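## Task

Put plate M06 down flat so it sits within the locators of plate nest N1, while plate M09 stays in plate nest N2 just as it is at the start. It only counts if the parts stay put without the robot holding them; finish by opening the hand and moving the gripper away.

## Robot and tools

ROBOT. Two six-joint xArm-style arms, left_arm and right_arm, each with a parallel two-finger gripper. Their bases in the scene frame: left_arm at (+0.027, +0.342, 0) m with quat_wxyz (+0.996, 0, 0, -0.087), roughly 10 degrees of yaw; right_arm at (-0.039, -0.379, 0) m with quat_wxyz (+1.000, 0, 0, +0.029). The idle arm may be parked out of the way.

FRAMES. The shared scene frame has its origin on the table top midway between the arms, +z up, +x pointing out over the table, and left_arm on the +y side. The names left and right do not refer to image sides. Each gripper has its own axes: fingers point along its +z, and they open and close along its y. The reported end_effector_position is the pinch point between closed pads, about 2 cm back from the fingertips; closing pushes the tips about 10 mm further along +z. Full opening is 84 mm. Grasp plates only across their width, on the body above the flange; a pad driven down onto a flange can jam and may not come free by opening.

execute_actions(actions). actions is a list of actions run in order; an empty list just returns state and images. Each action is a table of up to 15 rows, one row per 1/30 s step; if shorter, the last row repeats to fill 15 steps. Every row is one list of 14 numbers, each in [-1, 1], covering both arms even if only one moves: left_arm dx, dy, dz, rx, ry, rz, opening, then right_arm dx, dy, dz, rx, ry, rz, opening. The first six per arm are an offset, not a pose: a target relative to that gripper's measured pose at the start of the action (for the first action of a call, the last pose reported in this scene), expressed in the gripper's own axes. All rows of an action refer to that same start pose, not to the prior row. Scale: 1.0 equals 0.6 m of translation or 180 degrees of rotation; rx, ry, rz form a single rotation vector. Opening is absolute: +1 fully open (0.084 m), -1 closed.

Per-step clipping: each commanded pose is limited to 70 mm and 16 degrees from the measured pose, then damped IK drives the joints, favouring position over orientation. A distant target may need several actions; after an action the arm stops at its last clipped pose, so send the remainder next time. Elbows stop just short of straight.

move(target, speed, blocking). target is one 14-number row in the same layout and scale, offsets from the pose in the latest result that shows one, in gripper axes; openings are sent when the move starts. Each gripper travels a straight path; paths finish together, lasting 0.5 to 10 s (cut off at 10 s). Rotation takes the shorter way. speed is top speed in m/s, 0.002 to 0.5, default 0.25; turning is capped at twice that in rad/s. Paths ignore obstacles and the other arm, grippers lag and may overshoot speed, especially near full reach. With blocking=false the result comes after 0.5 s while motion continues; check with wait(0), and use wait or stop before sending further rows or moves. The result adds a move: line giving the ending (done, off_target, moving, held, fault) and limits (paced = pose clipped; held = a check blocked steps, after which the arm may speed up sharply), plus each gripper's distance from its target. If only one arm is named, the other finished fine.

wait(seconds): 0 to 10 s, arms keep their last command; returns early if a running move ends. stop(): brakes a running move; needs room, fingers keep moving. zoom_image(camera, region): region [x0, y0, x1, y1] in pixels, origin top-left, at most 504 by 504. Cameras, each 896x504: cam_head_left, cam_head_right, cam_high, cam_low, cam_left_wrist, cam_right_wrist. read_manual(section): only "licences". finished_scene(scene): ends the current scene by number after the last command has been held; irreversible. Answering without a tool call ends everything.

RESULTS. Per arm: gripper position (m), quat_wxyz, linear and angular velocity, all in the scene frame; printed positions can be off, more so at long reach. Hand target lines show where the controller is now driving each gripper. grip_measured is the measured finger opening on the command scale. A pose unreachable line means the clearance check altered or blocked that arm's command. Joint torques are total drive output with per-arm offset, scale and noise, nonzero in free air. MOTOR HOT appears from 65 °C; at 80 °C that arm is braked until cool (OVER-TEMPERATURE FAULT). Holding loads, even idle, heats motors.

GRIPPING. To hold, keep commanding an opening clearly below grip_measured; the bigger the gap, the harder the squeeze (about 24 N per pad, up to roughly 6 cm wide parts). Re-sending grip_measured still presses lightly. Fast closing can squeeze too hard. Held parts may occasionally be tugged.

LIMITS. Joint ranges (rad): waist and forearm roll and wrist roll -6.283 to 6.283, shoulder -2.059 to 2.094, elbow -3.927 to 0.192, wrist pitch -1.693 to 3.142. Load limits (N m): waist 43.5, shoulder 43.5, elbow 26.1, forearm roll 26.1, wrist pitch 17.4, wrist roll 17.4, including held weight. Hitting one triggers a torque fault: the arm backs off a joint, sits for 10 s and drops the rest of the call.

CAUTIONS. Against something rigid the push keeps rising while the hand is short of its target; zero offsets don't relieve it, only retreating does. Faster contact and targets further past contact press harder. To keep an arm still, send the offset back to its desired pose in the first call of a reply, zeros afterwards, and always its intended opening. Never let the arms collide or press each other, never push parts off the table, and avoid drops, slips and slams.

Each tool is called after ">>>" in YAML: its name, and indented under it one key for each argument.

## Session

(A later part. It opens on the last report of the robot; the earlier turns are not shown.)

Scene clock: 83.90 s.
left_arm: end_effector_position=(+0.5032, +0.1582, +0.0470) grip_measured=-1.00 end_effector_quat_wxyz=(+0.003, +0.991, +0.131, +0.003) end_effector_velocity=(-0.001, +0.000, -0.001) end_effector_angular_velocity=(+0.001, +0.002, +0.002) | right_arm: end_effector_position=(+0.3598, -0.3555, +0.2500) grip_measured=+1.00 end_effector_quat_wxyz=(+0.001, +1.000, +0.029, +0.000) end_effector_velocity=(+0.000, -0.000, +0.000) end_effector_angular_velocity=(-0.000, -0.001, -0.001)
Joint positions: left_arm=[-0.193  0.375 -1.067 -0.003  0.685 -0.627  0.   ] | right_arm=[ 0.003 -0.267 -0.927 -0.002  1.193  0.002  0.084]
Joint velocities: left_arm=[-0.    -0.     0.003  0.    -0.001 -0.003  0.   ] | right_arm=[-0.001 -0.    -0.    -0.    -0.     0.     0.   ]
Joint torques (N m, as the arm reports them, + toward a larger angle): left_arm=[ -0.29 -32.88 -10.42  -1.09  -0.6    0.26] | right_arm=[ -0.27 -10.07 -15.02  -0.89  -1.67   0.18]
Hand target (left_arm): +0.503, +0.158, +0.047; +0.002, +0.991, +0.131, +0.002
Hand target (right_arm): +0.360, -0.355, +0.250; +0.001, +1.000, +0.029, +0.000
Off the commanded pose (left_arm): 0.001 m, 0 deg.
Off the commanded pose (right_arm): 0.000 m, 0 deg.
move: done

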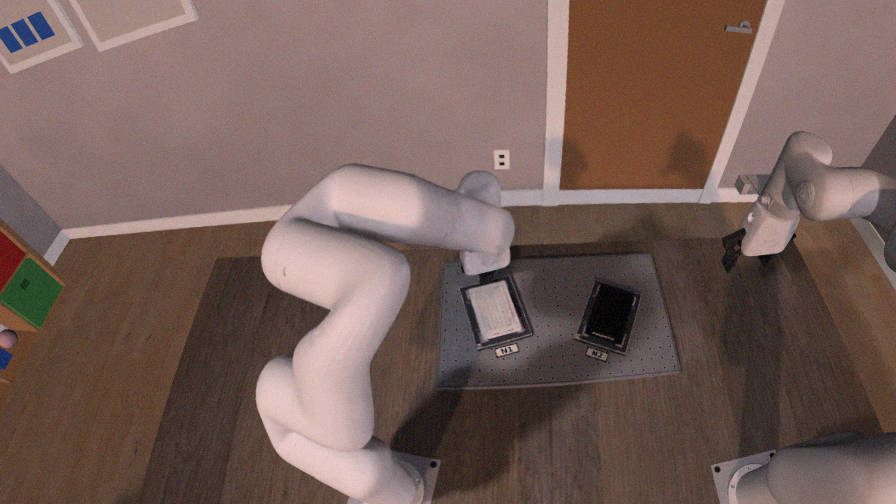

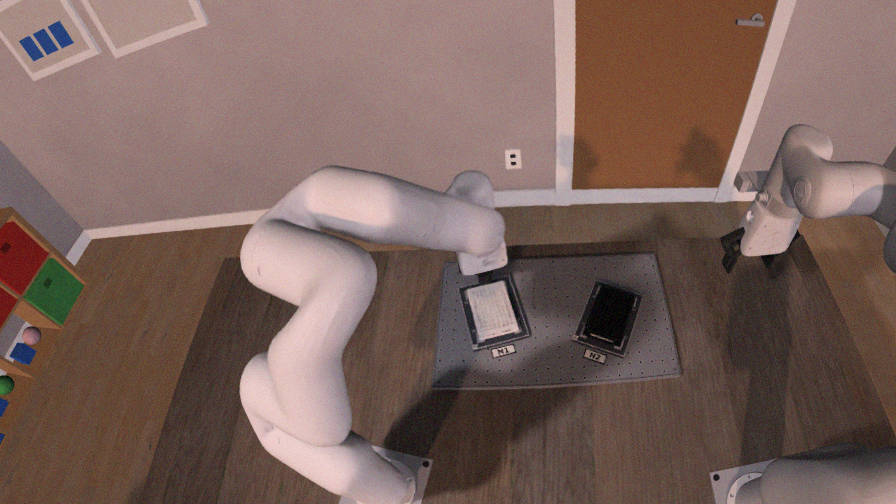

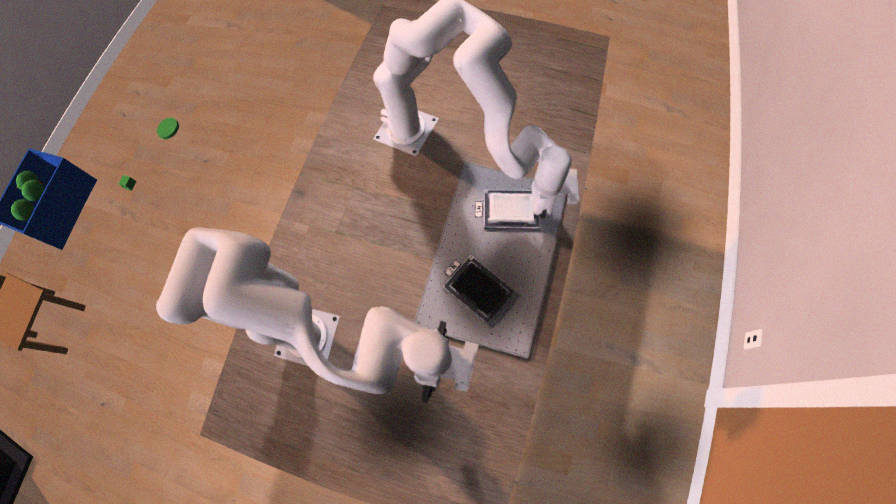

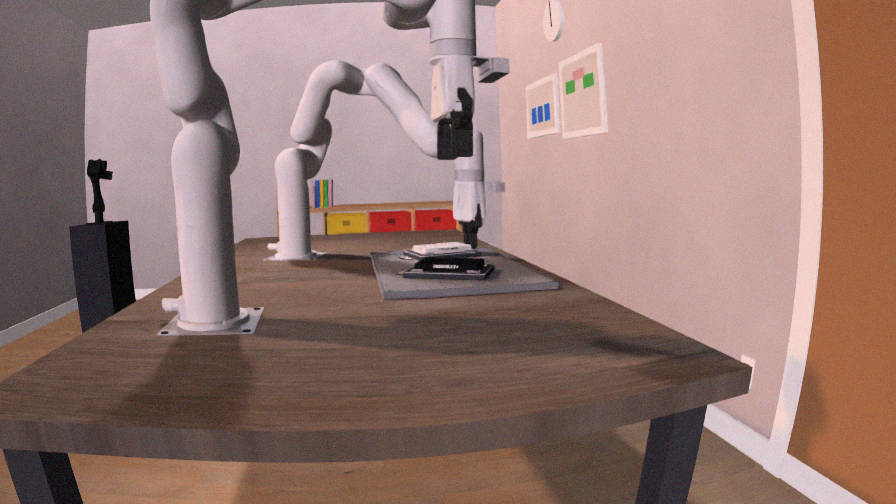

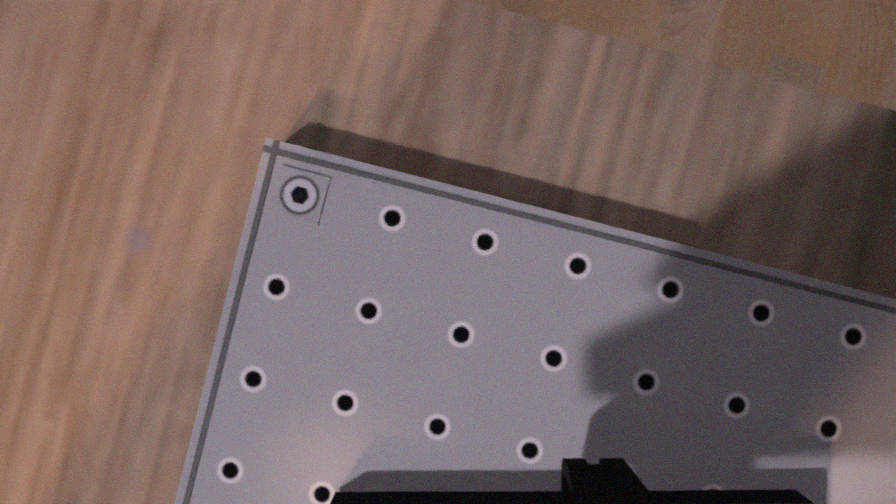

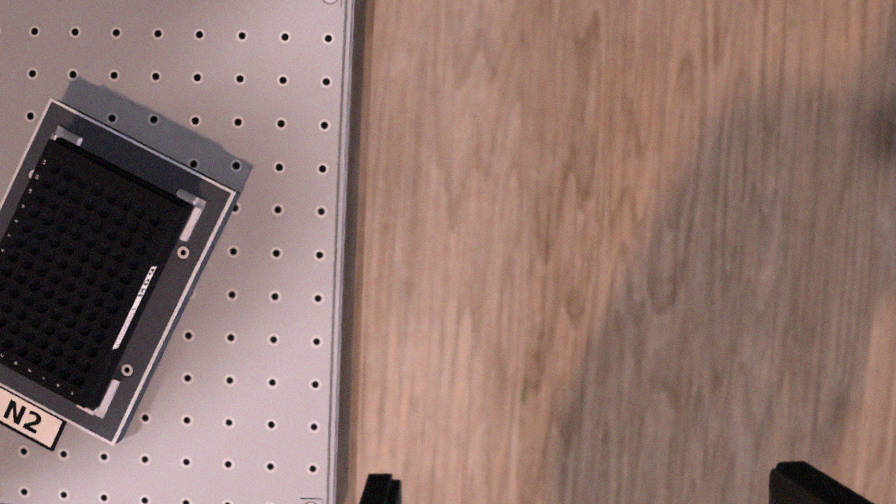

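Seems dropped in. Lift and inspect.

>>> move:
  target: [0.005,0,-0.02,0,0,0,-1,0,0,0,0,0,0,1]
  speed: 0.05

>>> move:
  target: [-0.25,0,-0.3,0,0,0,1,0,0,0,0,0,0,1]

>>> zoom_image:
  camera: "cam_low"
  region: [400,200,500,270]

Scene clock: 89.93 s.
left_arm: end_effector_position=(+0.5057, +0.1591, +0.0587) grip_measured=-1.00 end_effector_quat_wxyz=(+0.002, +0.991, +0.131, +0.002) end_effector_velocity=(+0.000, +0.000, -0.000) end_effector_angular_velocity=(+0.001, -0.000, -0.002) | right_arm: end_effector_position=(+0.3598, -0.3555, +0.2500) grip_measured=+1.00 end_effector_quat_wxyz=(+0.001, +1.000, +0.029, +0.000) end_effector_velocity=(+0.000, +0.000, +0.000) end_effector_angular_velocity=(+0.000, -0.001, +0.002)
Joint positions: left_arm=[-0.189  0.357 -1.081 -0.003  0.718 -0.624  0.   ] | right_arm=[ 0.003 -0.267 -0.927 -0.002  1.193  0.002  0.084]
Joint velocities: left_arm=[ 0.     0.001 -0.001  0.001 -0.     0.001  0.   ] | right_arm=[ 0.001  0.    -0.001  0.    -0.    -0.001  0.   ]
Joint torques (N m, as the arm reports them, + toward a larger angle): left_arm=[  0.27 -33.45 -11.37  -1.28  -1.01   0.13] | right_arm=[ -0.28  -9.59 -15.    -1.01  -1.87   0.1 ]
Hand target (left_arm): +0.506, +0.159, +0.059; +0.003, +0.991, +0.131, +0.003
Hand target (right_arm): +0.360, -0.355, +0.250; +0.001, +1.000, +0.029, +0.000
Off the commanded pose (left_arm): 0.000 m, 0 deg.
Off the commanded pose (right_arm): 0.000 m, 0 deg.
move: done

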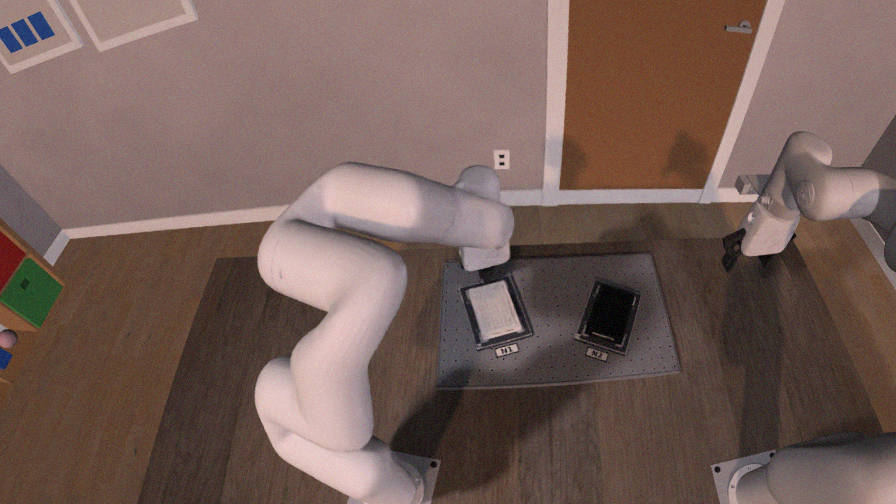

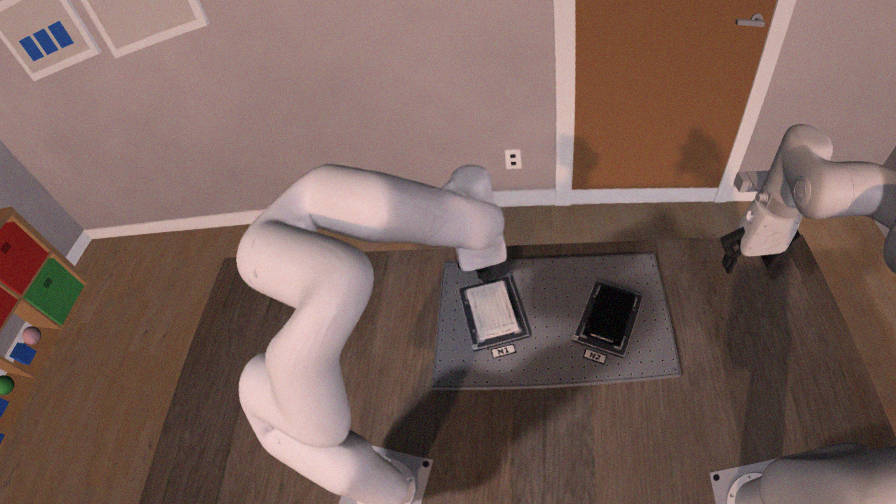

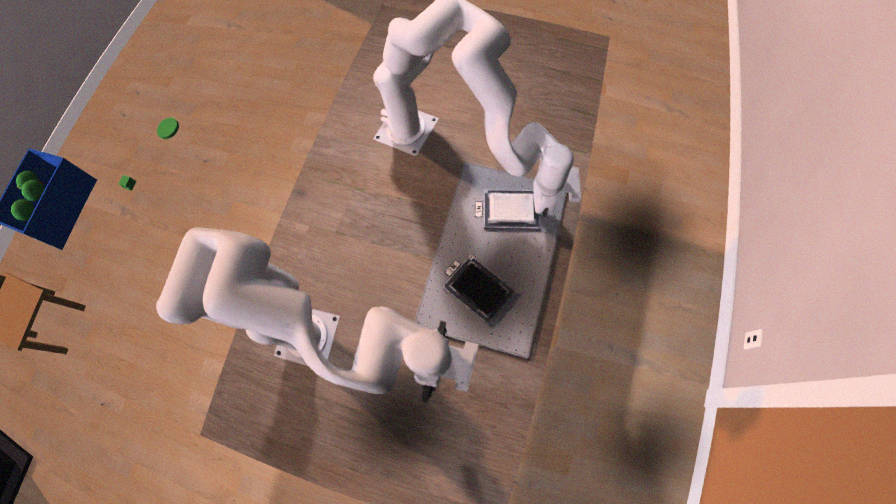

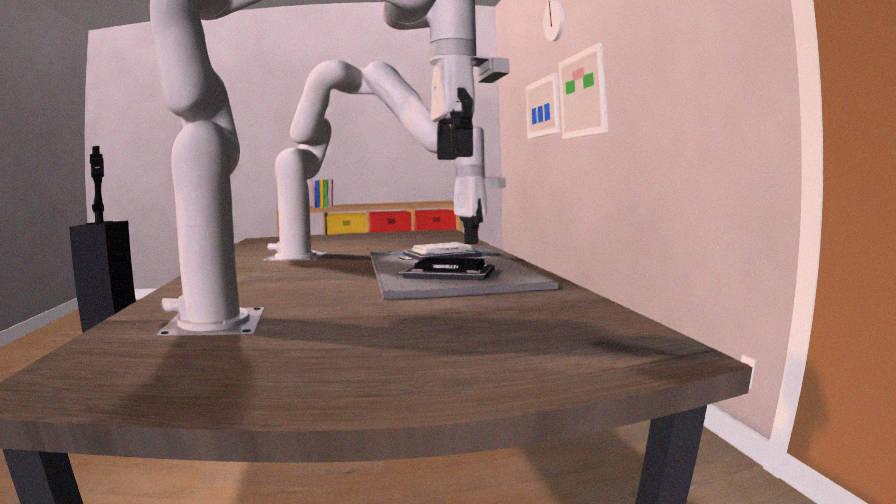

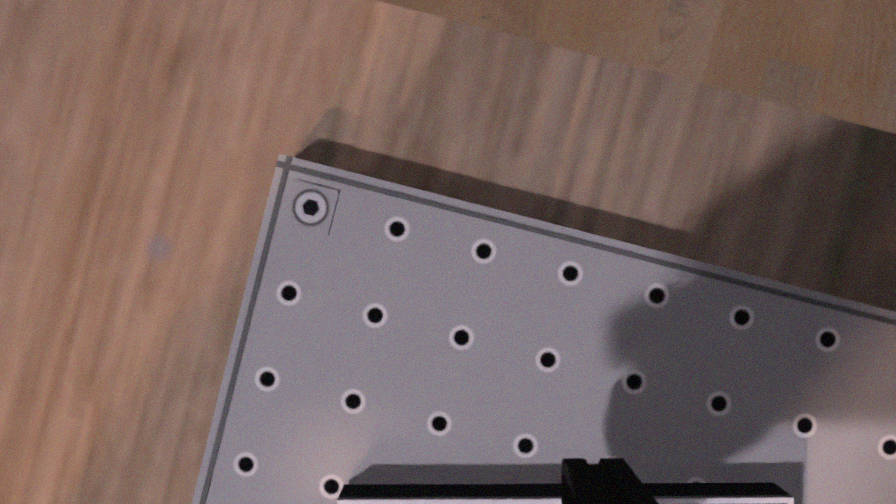

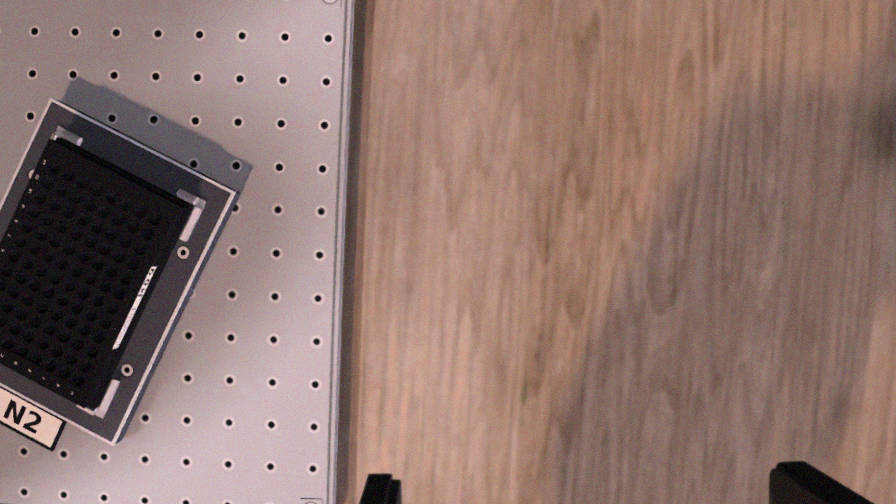

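Scene clock: 91.37 s.
left_arm: end_effector_position=(+0.3603, +0.1213, +0.2380) grip_measured=+1.00 end_effector_quat_wxyz=(+0.002, +0.991, +0.131, +0.002) end_effector_velocity=(+0.001, -0.002, +0.005) end_effector_angular_velocity=(-0.008, -0.010, +0.000) | right_arm: end_effector_position=(+0.3598, -0.3555, +0.2500) grip_measured=+1.00 end_effector_quat_wxyz=(+0.001, +1.000, +0.029, +0.000) end_effector_velocity=(-0.000, -0.000, -0.000) end_effector_angular_velocity=(+0.000, +0.001, +0.000)
Joint positions: left_arm=[-0.41  -0.265 -0.893 -0.     1.152 -0.848  0.084] | right_arm=[ 0.003 -0.267 -0.927 -0.002  1.193  0.002  0.084]
Joint velocities: left_arm=[-0.001 -0.006 -0.006 -0.001 -0.    -0.001  0.   ] | right_arm=[-0.    -0.     0.001  0.     0.    -0.     0.   ]
Joint torques (N m, as the arm reports them, + toward a larger angle): left_arm=[  0.76 -19.55 -13.1   -1.06  -1.17   0.05] | right_arm=[ -0.19 -10.03 -14.91  -0.61  -2.07   0.21]
Hand target (left_arm): +0.360, +0.121, +0.239; +0.002, +0.991, +0.131, +0.003
Hand target (right_arm): +0.360, -0.355, +0.250; +0.001, +1.000, +0.029, +0.000
Off the commanded pose (left_arm): 0.001 m, 0 deg.
Off the commanded pose (right_arm): 0.000 m, 0 deg.
move: done

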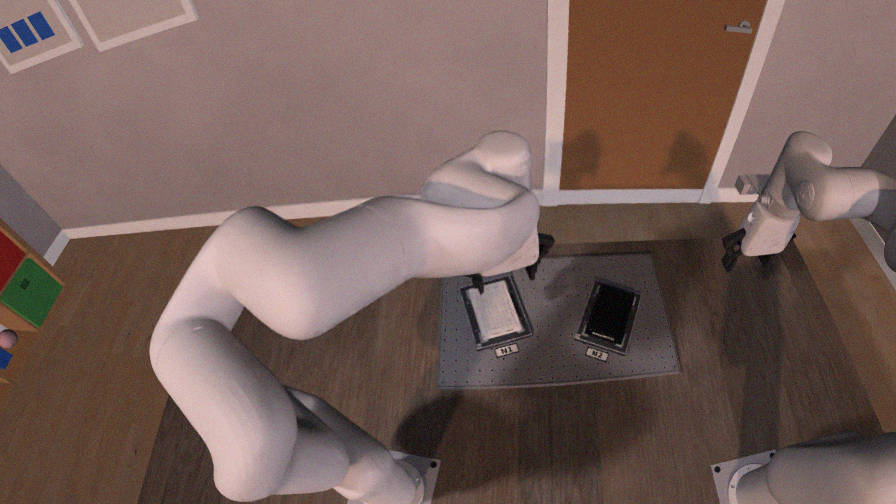

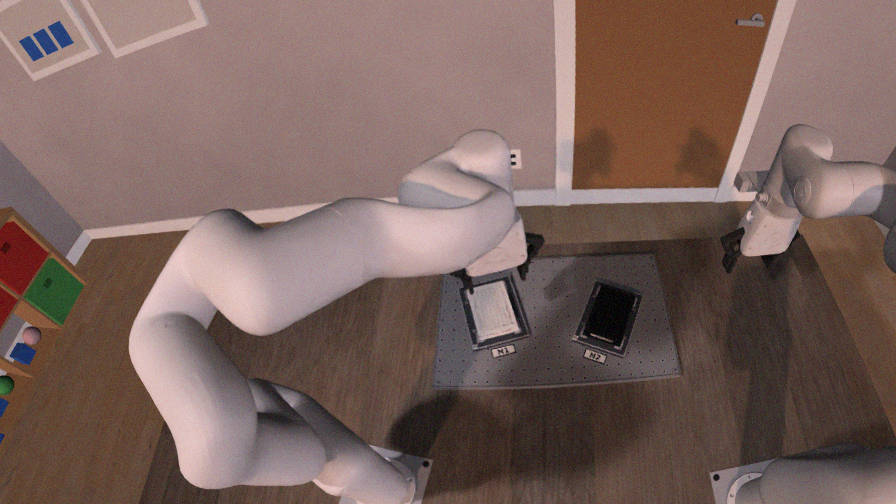

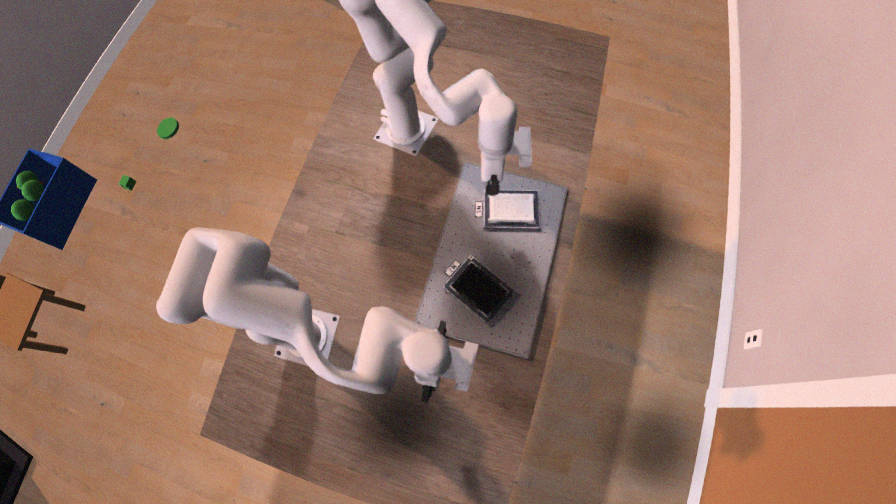

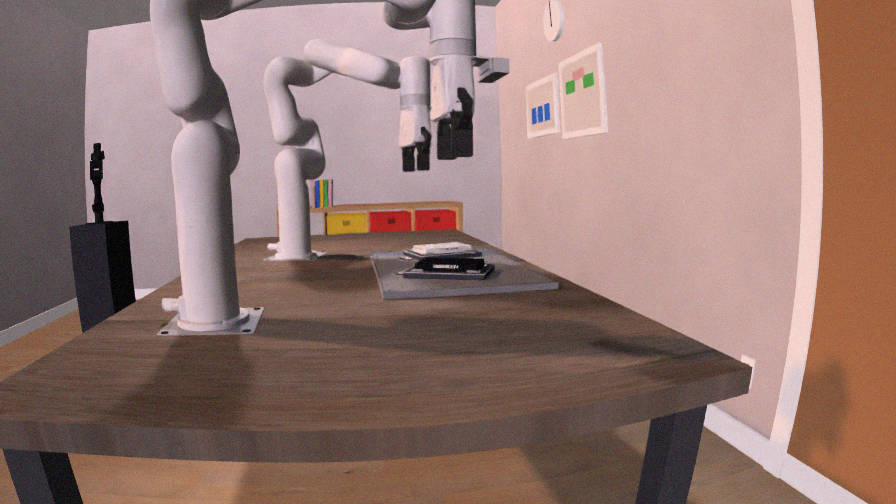

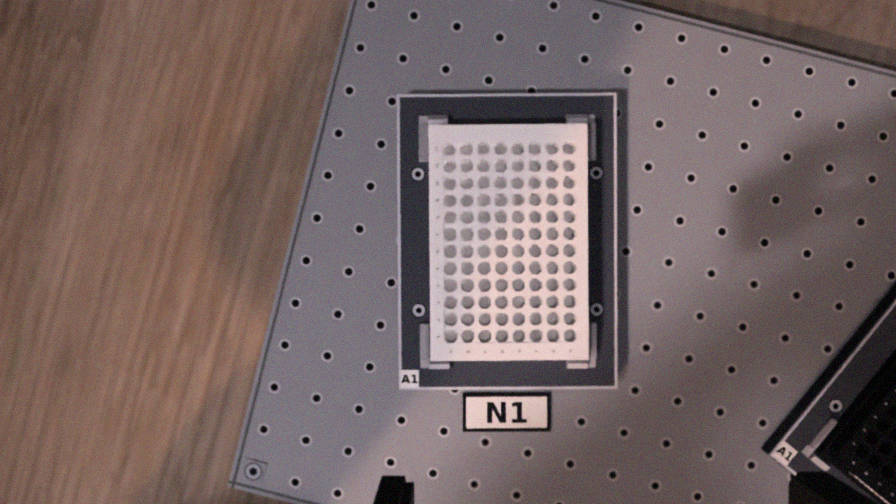

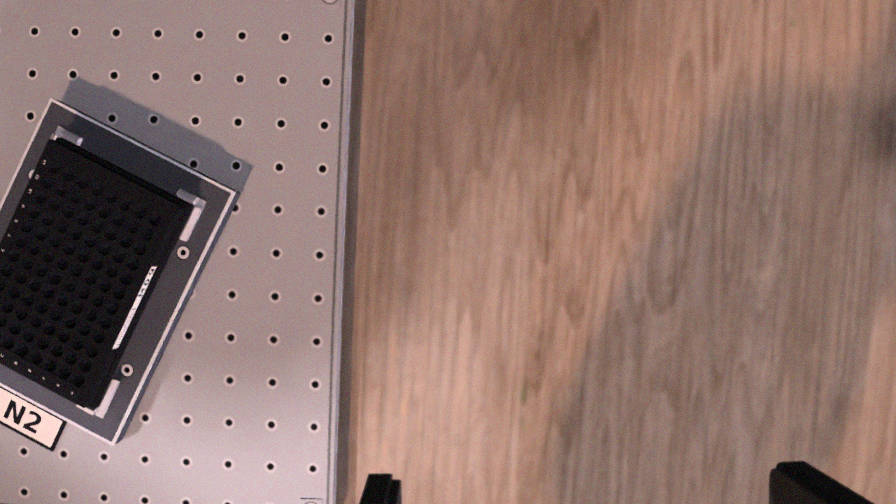

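Region (400, 200, 500, 270) of cam_low's 896x504 image, scaled by 5.040, with more detail than that image has; it fills the top 353 rows of this view, and the rest is white.

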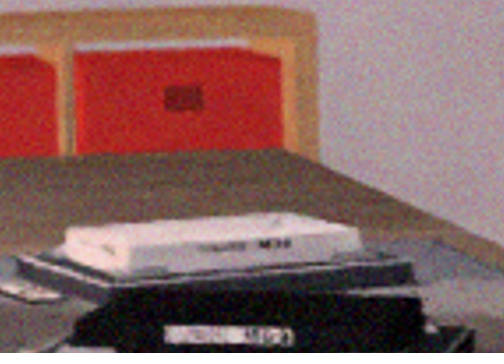

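Seated.

>>> finished_scene:
  scene: 1

The scene is finished: the task was done.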